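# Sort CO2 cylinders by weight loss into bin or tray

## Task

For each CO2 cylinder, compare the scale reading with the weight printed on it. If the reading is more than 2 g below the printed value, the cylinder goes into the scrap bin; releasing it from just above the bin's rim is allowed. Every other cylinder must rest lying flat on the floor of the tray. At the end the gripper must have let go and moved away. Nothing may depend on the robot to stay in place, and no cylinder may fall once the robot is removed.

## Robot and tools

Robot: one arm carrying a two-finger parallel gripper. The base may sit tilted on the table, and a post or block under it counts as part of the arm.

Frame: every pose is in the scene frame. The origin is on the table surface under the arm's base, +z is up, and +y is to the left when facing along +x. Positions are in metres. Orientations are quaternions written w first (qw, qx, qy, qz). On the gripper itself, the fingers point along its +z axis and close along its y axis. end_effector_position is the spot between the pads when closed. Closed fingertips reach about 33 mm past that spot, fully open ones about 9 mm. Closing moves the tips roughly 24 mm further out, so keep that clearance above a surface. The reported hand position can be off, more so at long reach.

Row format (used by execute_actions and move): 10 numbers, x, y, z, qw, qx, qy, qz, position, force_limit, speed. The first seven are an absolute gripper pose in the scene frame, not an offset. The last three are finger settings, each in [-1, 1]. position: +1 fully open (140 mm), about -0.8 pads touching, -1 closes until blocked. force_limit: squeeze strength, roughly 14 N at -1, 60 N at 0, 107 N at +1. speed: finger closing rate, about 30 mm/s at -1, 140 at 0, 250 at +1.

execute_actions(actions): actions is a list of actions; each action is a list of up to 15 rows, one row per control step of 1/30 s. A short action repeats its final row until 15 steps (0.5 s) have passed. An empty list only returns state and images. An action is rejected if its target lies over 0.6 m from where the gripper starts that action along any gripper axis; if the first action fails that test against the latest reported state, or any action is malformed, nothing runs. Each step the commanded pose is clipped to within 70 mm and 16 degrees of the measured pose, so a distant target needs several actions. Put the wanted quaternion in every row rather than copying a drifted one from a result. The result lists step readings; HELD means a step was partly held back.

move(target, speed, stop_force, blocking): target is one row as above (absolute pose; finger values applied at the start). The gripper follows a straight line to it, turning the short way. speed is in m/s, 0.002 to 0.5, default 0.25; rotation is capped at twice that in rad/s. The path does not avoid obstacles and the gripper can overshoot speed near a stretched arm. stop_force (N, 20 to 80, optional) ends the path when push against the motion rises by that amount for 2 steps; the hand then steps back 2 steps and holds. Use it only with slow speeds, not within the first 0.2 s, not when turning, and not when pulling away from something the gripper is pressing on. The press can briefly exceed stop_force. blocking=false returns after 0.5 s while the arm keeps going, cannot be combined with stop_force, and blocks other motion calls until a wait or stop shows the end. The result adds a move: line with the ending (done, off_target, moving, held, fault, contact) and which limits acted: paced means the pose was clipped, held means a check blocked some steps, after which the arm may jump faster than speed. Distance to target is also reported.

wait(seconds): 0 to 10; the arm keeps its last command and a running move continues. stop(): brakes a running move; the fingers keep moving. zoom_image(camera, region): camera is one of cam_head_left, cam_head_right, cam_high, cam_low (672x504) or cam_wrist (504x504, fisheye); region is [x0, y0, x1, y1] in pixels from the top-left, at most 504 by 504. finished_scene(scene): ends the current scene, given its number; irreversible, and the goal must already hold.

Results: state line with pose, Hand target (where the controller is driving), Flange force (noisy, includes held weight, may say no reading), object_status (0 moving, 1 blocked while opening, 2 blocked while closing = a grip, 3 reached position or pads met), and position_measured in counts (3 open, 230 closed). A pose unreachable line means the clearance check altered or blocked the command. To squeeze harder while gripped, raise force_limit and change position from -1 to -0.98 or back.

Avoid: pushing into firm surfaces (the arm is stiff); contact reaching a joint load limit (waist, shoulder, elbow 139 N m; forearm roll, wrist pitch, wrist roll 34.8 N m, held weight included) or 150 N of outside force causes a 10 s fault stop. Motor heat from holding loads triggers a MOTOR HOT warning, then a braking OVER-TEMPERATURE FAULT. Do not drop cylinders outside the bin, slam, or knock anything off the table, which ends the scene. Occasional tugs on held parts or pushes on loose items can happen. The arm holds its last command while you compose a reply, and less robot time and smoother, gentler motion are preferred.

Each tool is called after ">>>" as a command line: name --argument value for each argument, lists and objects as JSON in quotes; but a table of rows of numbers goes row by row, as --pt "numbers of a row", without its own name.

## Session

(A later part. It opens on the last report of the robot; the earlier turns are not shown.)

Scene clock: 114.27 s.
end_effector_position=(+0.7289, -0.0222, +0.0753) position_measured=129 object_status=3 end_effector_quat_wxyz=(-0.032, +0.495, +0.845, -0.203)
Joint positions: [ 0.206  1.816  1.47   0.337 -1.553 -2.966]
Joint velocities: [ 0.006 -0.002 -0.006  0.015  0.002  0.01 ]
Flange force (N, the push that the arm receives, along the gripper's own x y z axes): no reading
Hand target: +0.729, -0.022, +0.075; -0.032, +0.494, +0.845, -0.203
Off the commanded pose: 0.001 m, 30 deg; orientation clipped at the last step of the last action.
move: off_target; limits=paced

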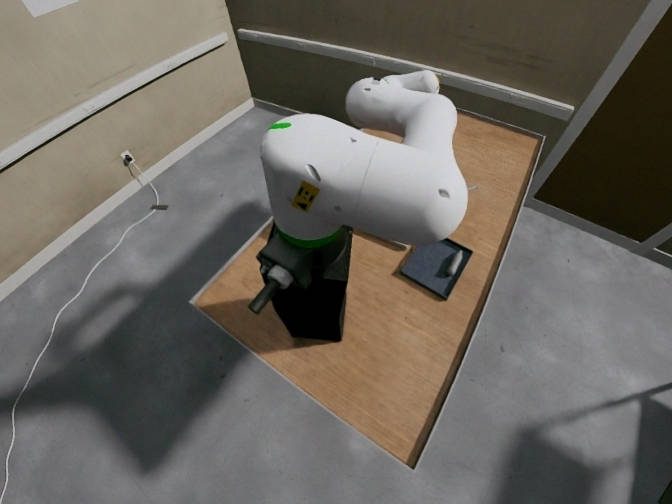

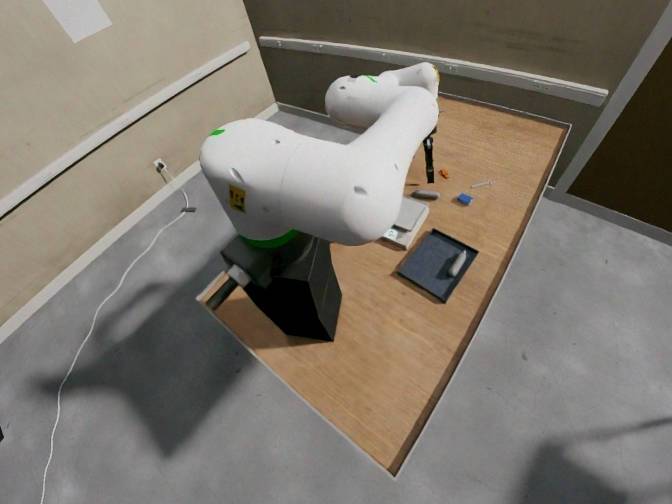

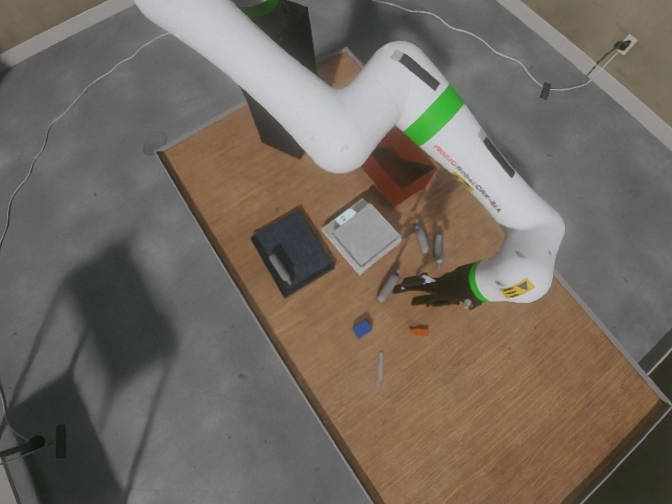

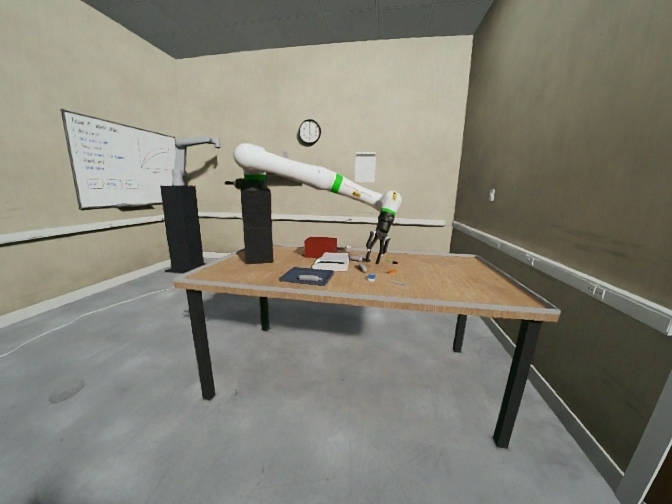

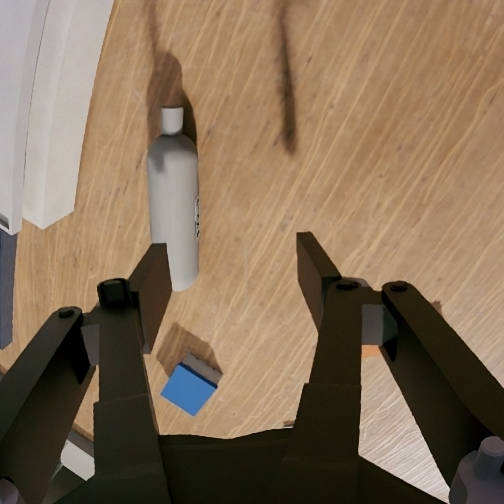

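>>> move --target '[0.682,-0.075,0.09,0,0.537,0.843,0,0,0,0]'

>>> move --target '[0.682,-0.075,0.038,0,0.537,0.843,0,0,0,0]' --speed 0.08

>>> move --target '[0.682,-0.075,0.038,0,0.537,0.843,0,-1,0,0]'

>>> move --target '[0.682,-0.075,0.15,0,0.537,0.843,0,-1,0,0]'

>>> move --target '[0.75,-0.15,0.5,0.5,0.5,0.5,0.5,-1,0,0]' --speed 0.3

Scene clock: 125.60 s.
end_effector_position=(+0.6818, -0.0749, +0.0901) position_measured=129 object_status=3 end_effector_quat_wxyz=(+0.000, +0.537, +0.843, +0.000)
Joint positions: [ 0.035  1.166  0.305  0.158 -0.674 -2.908]
Joint velocities: [ 0.001 -0.002 -0.003  0.003  0.004 -0.005]
Flange force (N, the push that the arm receives, along the gripper's own x y z axes): [6.0 -7.6 -4.9]
Hand target: +0.682, -0.075, +0.090; +0.001, +0.537, +0.843, +0.000
Off the commanded pose: 0.000 m, 0 deg.
move: done; limits=paced

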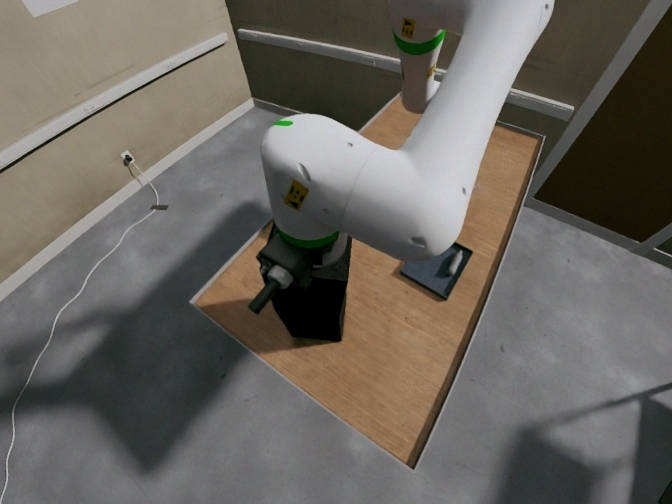

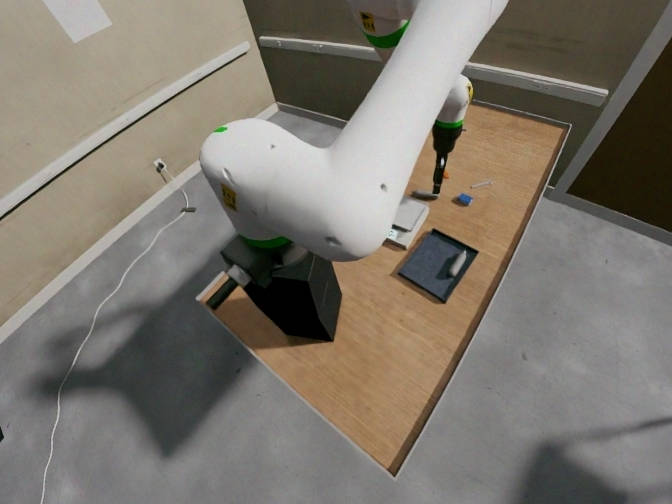

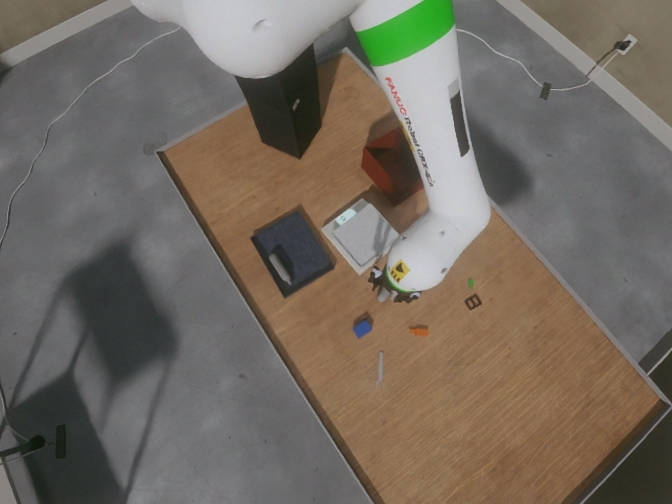

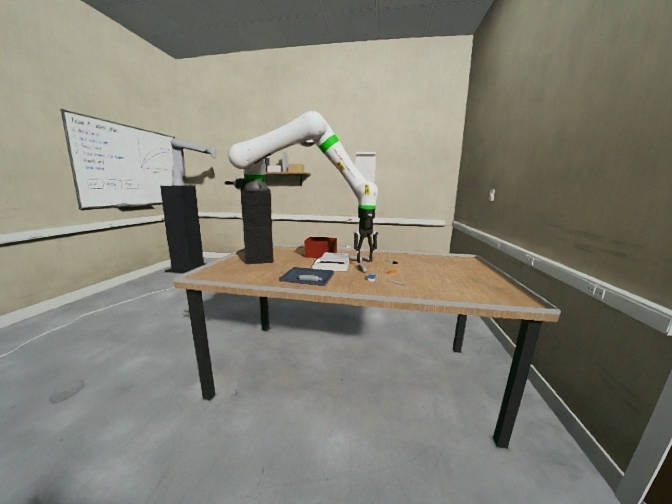

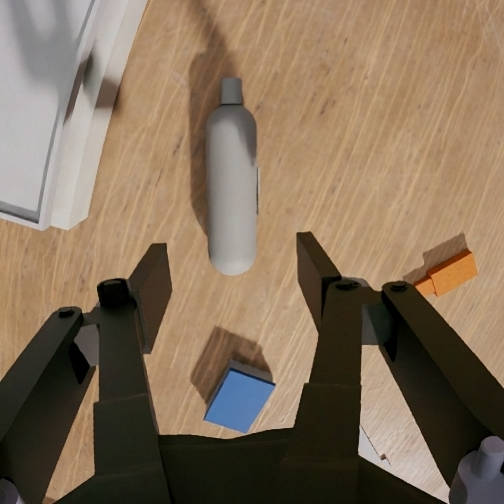

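Scene clock: 126.57 s.
end_effector_position=(+0.6819, -0.0750, +0.0381) position_measured=129 object_status=3 end_effector_quat_wxyz=(+0.000, +0.537, +0.843, +0.000)
Joint positions: [ 0.027  1.273  0.374  0.165 -0.636 -2.909]
Joint velocities: [-0.     0.001  0.001 -0.     0.     0.   ]
Flange force (N, the push that the arm receives, along the gripper's own x y z axes): [7.0 -8.5 -8.0]
Hand target: +0.682, -0.075, +0.038; +0.000, +0.537, +0.843, -0.000
Off the commanded pose: 0.000 m, 0 deg.
move: done

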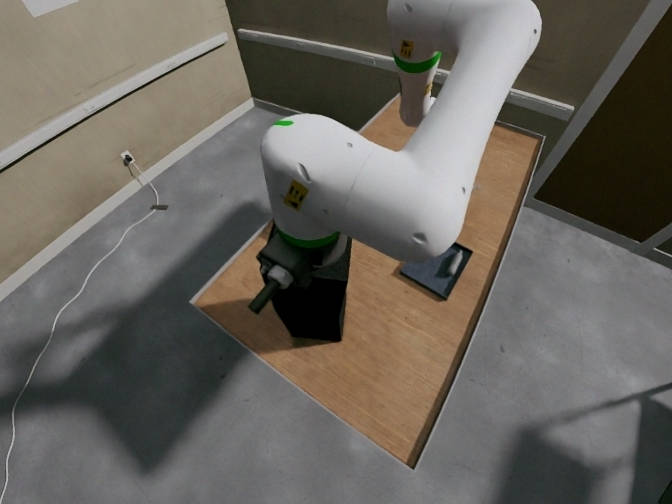

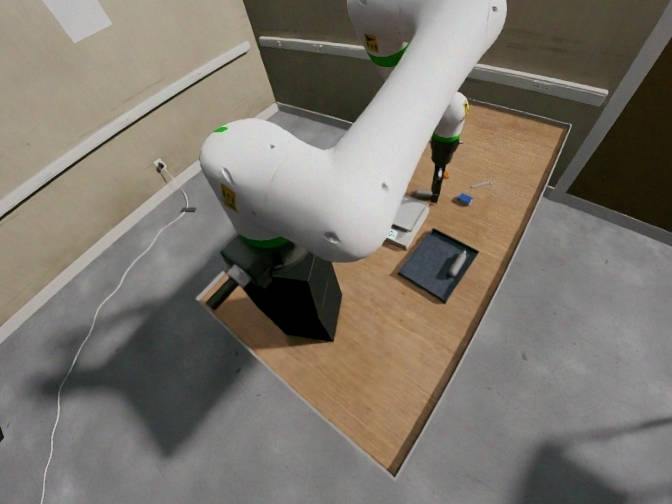

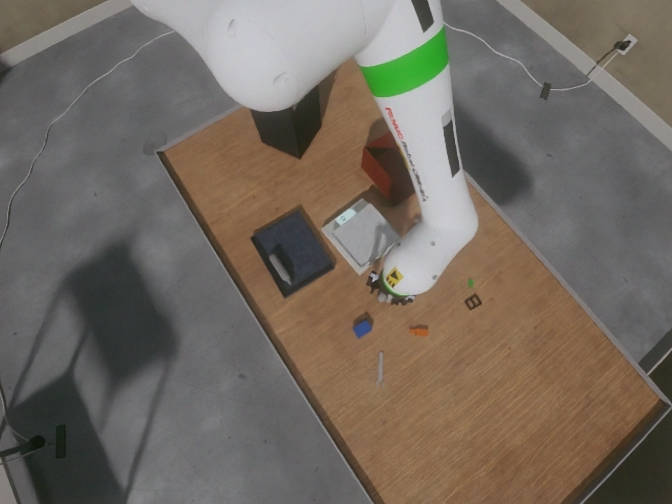

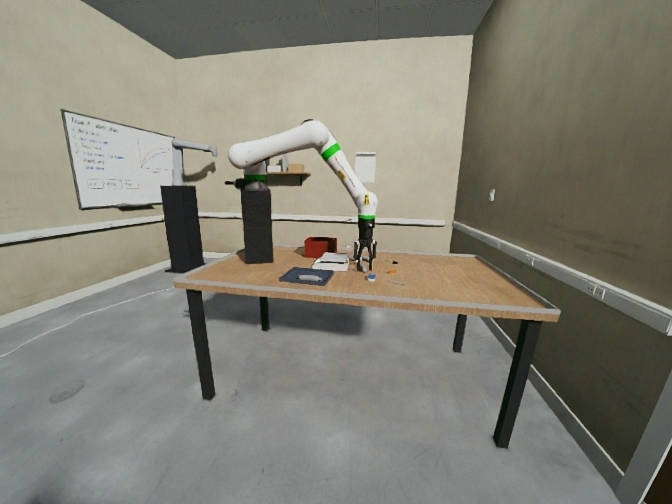

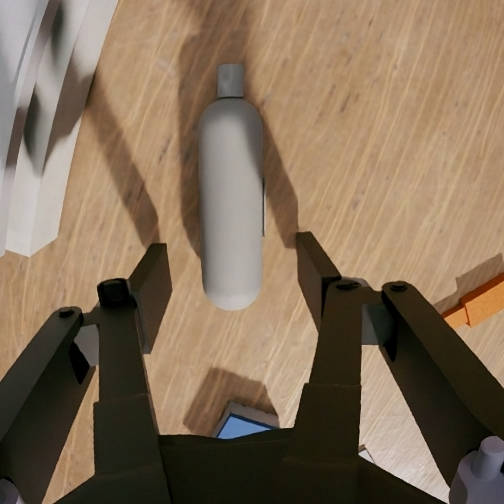

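Scene clock: 127.27 s.
end_effector_position=(+0.6820, -0.0750, +0.0380) position_measured=189 object_status=2 end_effector_quat_wxyz=(+0.000, +0.537, +0.843, -0.000)
Joint positions: [ 0.027  1.273  0.374  0.165 -0.636 -2.909]
Joint velocities: [-0.     0.001  0.    -0.001  0.001  0.001]
Flange force (N, the push that the arm receives, along the gripper's own x y z axes): [4.5 -5.8 -18.0]
Hand target: +0.682, -0.075, +0.038; +0.000, +0.537, +0.843, +0.000
Off the commanded pose: 0.000 m, 0 deg.
move: done

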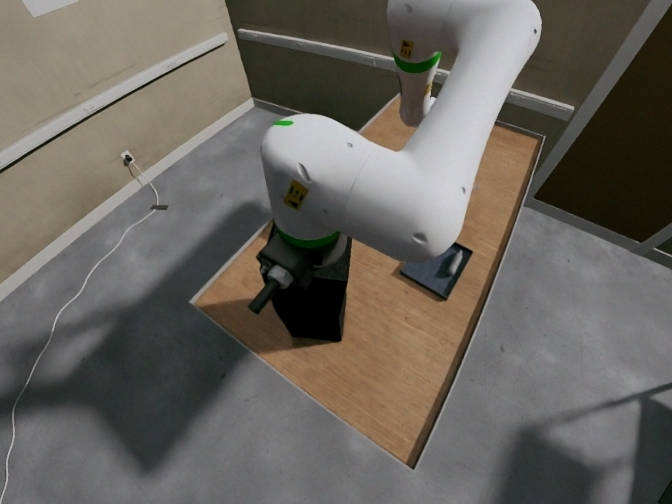

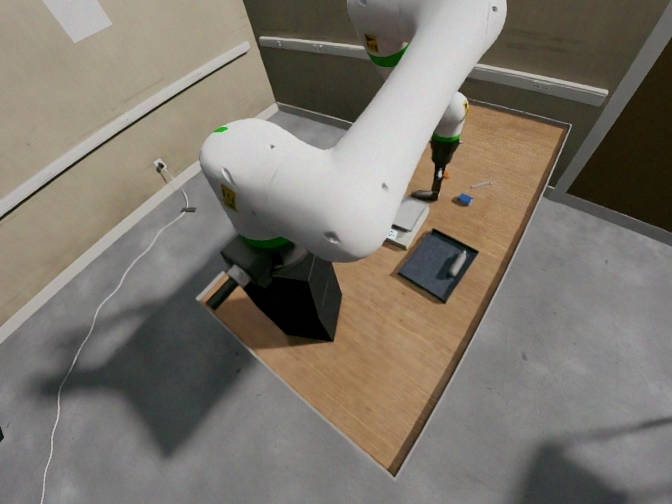

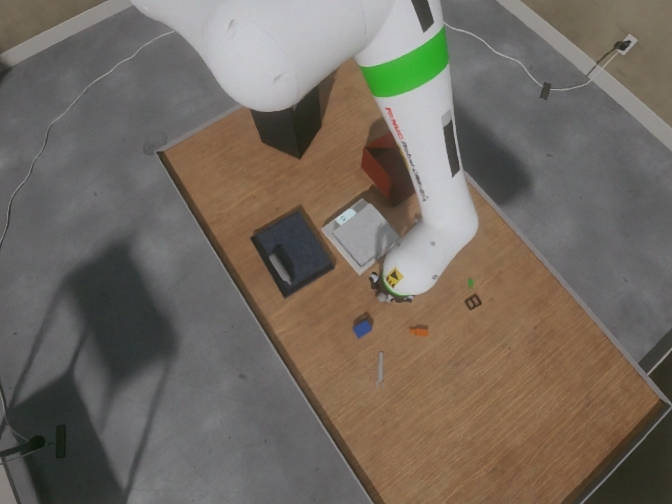

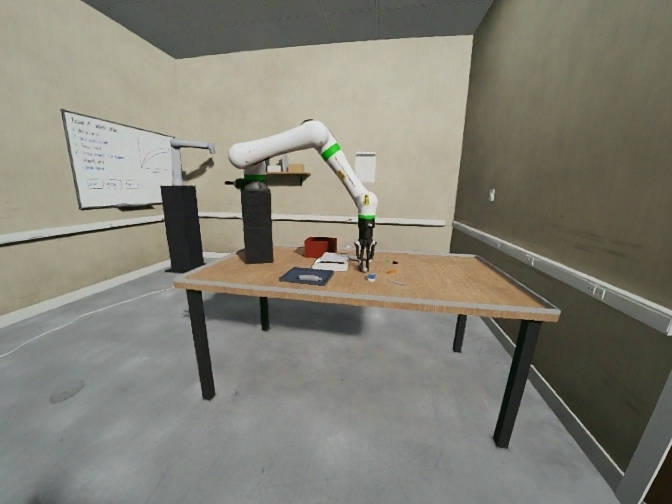

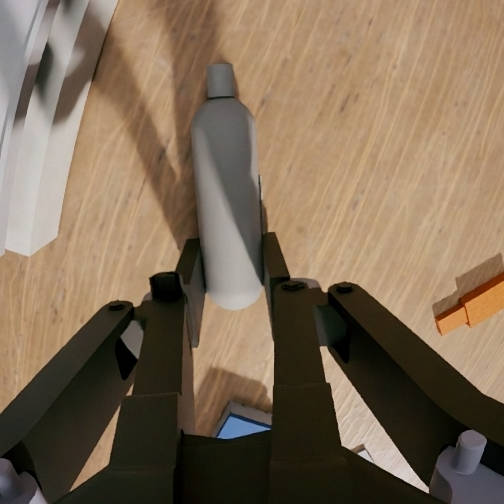

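Scene clock: 128.17 s.
end_effector_position=(+0.6822, -0.0750, +0.1499) position_measured=189 object_status=2 end_effector_quat_wxyz=(-0.000, +0.537, +0.843, +0.000)
Joint positions: [ 0.044  1.053  0.254  0.146 -0.737 -2.902]
Joint velocities: [ 0.    -0.    -0.    -0.001 -0.    -0.   ]
Flange force (N, the push that the arm receives, along the gripper's own x y z axes): [4.3 -4.2 -2.4]
Hand target: +0.682, -0.075, +0.150; -0.000, +0.537, +0.843, +0.000
Off the commanded pose: 0.000 m, 0 deg.
move: done

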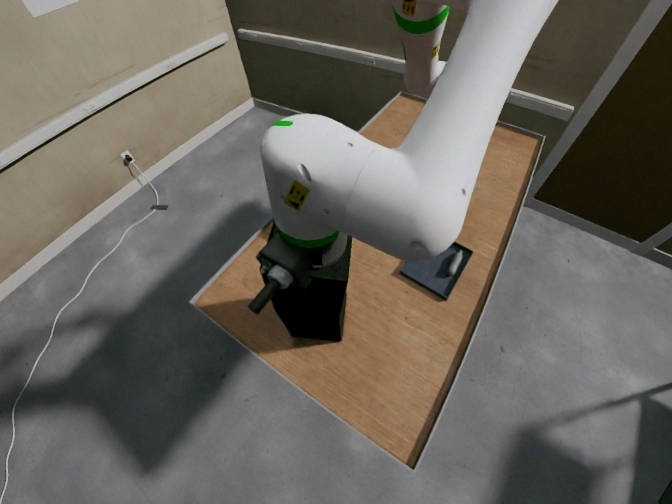

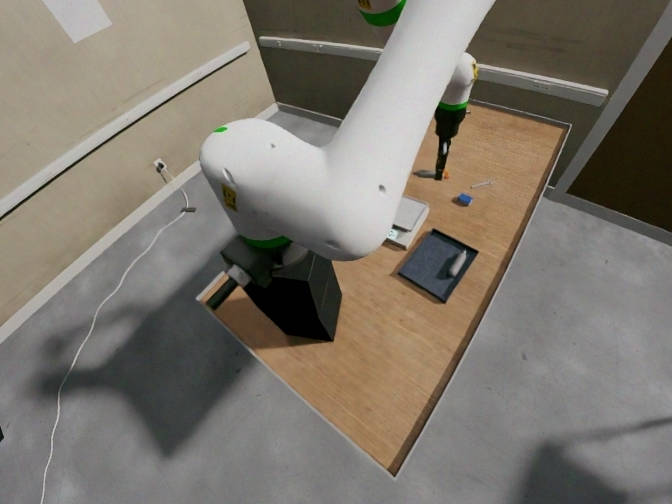

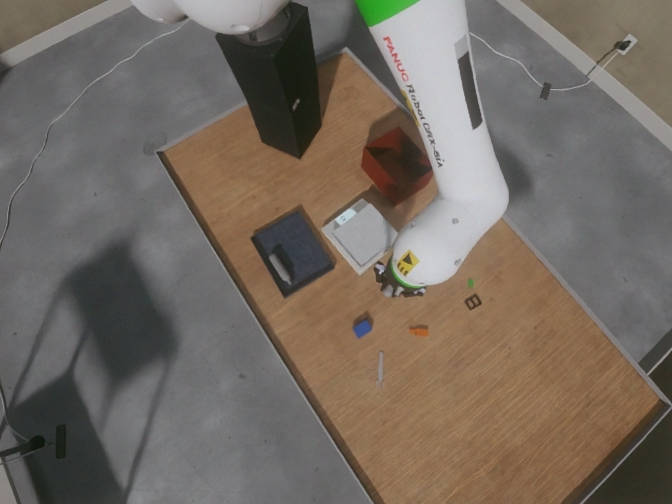

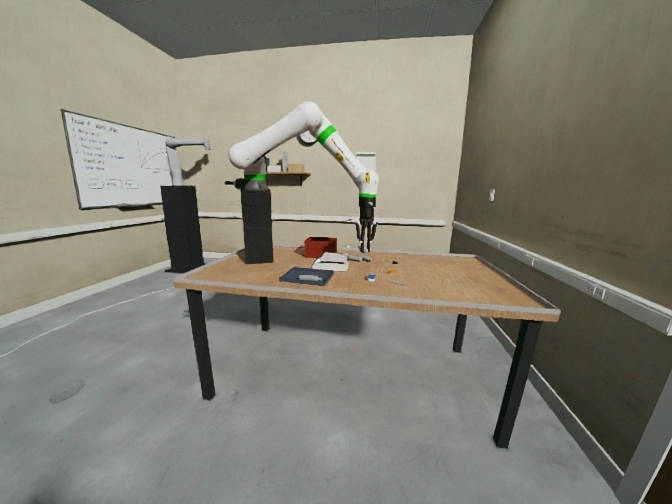

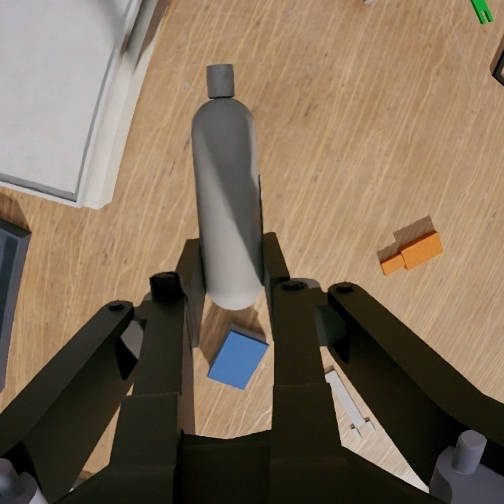

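Scene clock: 131.30 s.
end_effector_position=(+0.7515, -0.1504, +0.4993) position_measured=189 object_status=2 end_effector_quat_wxyz=(+0.502, +0.500, +0.500, +0.498)
Joint positions: [-0.08   0.729 -0.561  0.034  1.339 -3.054]
Joint velocities: [ 0.     0.003  0.001 -0.     0.001  0.001]
Flange force (N, the push that the arm receives, along the gripper's own x y z axes): [1.3 6.3 -1.8]
Hand target: +0.751, -0.150, +0.499; +0.502, +0.500, +0.500, +0.498
Off the commanded pose: 0.002 m, 0 deg.
move: done

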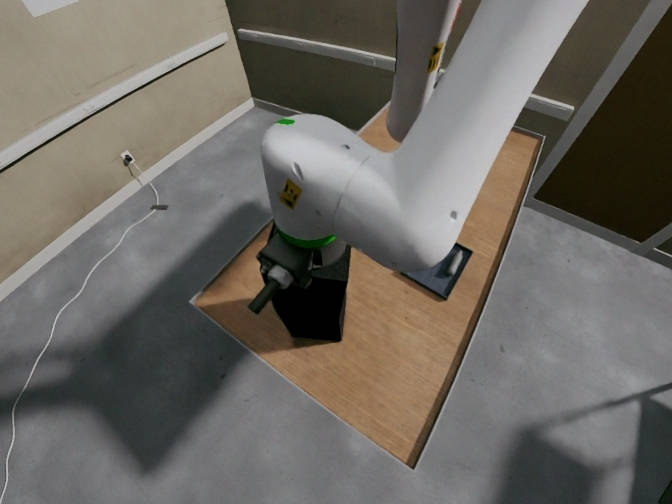

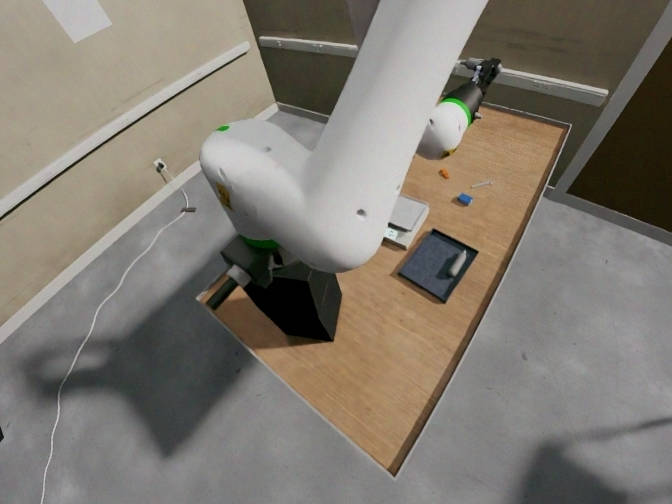

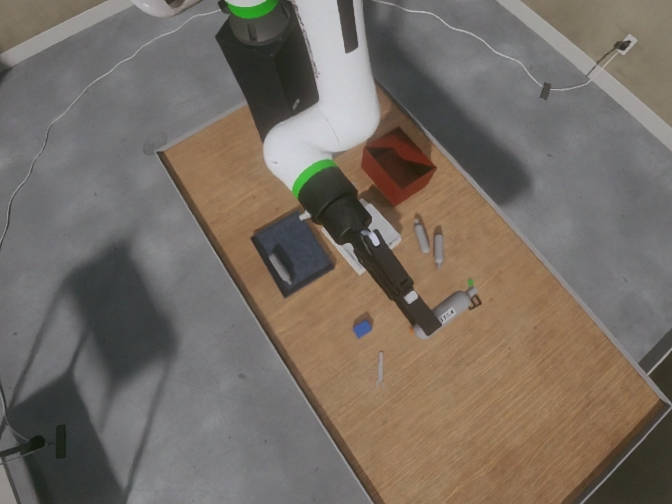

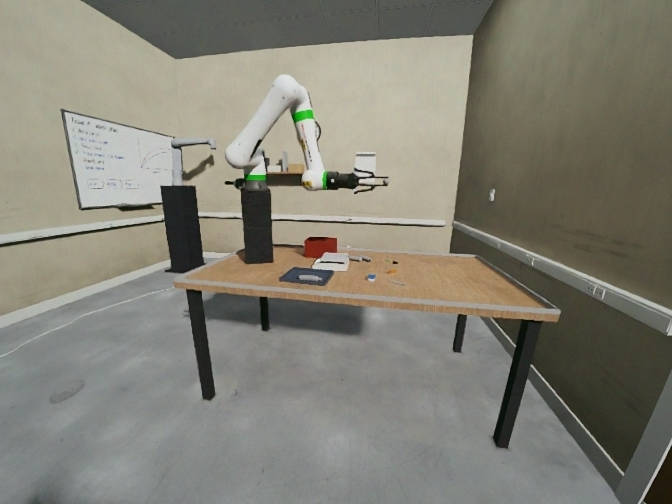

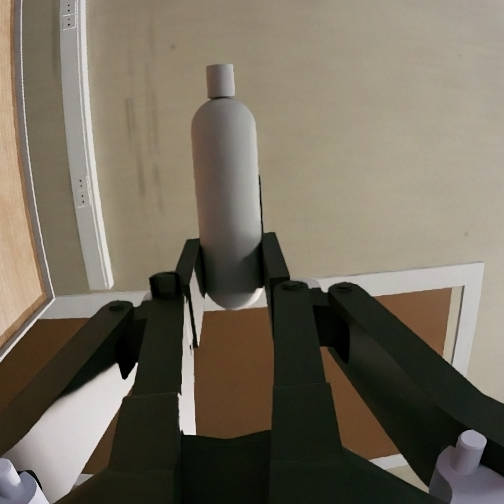

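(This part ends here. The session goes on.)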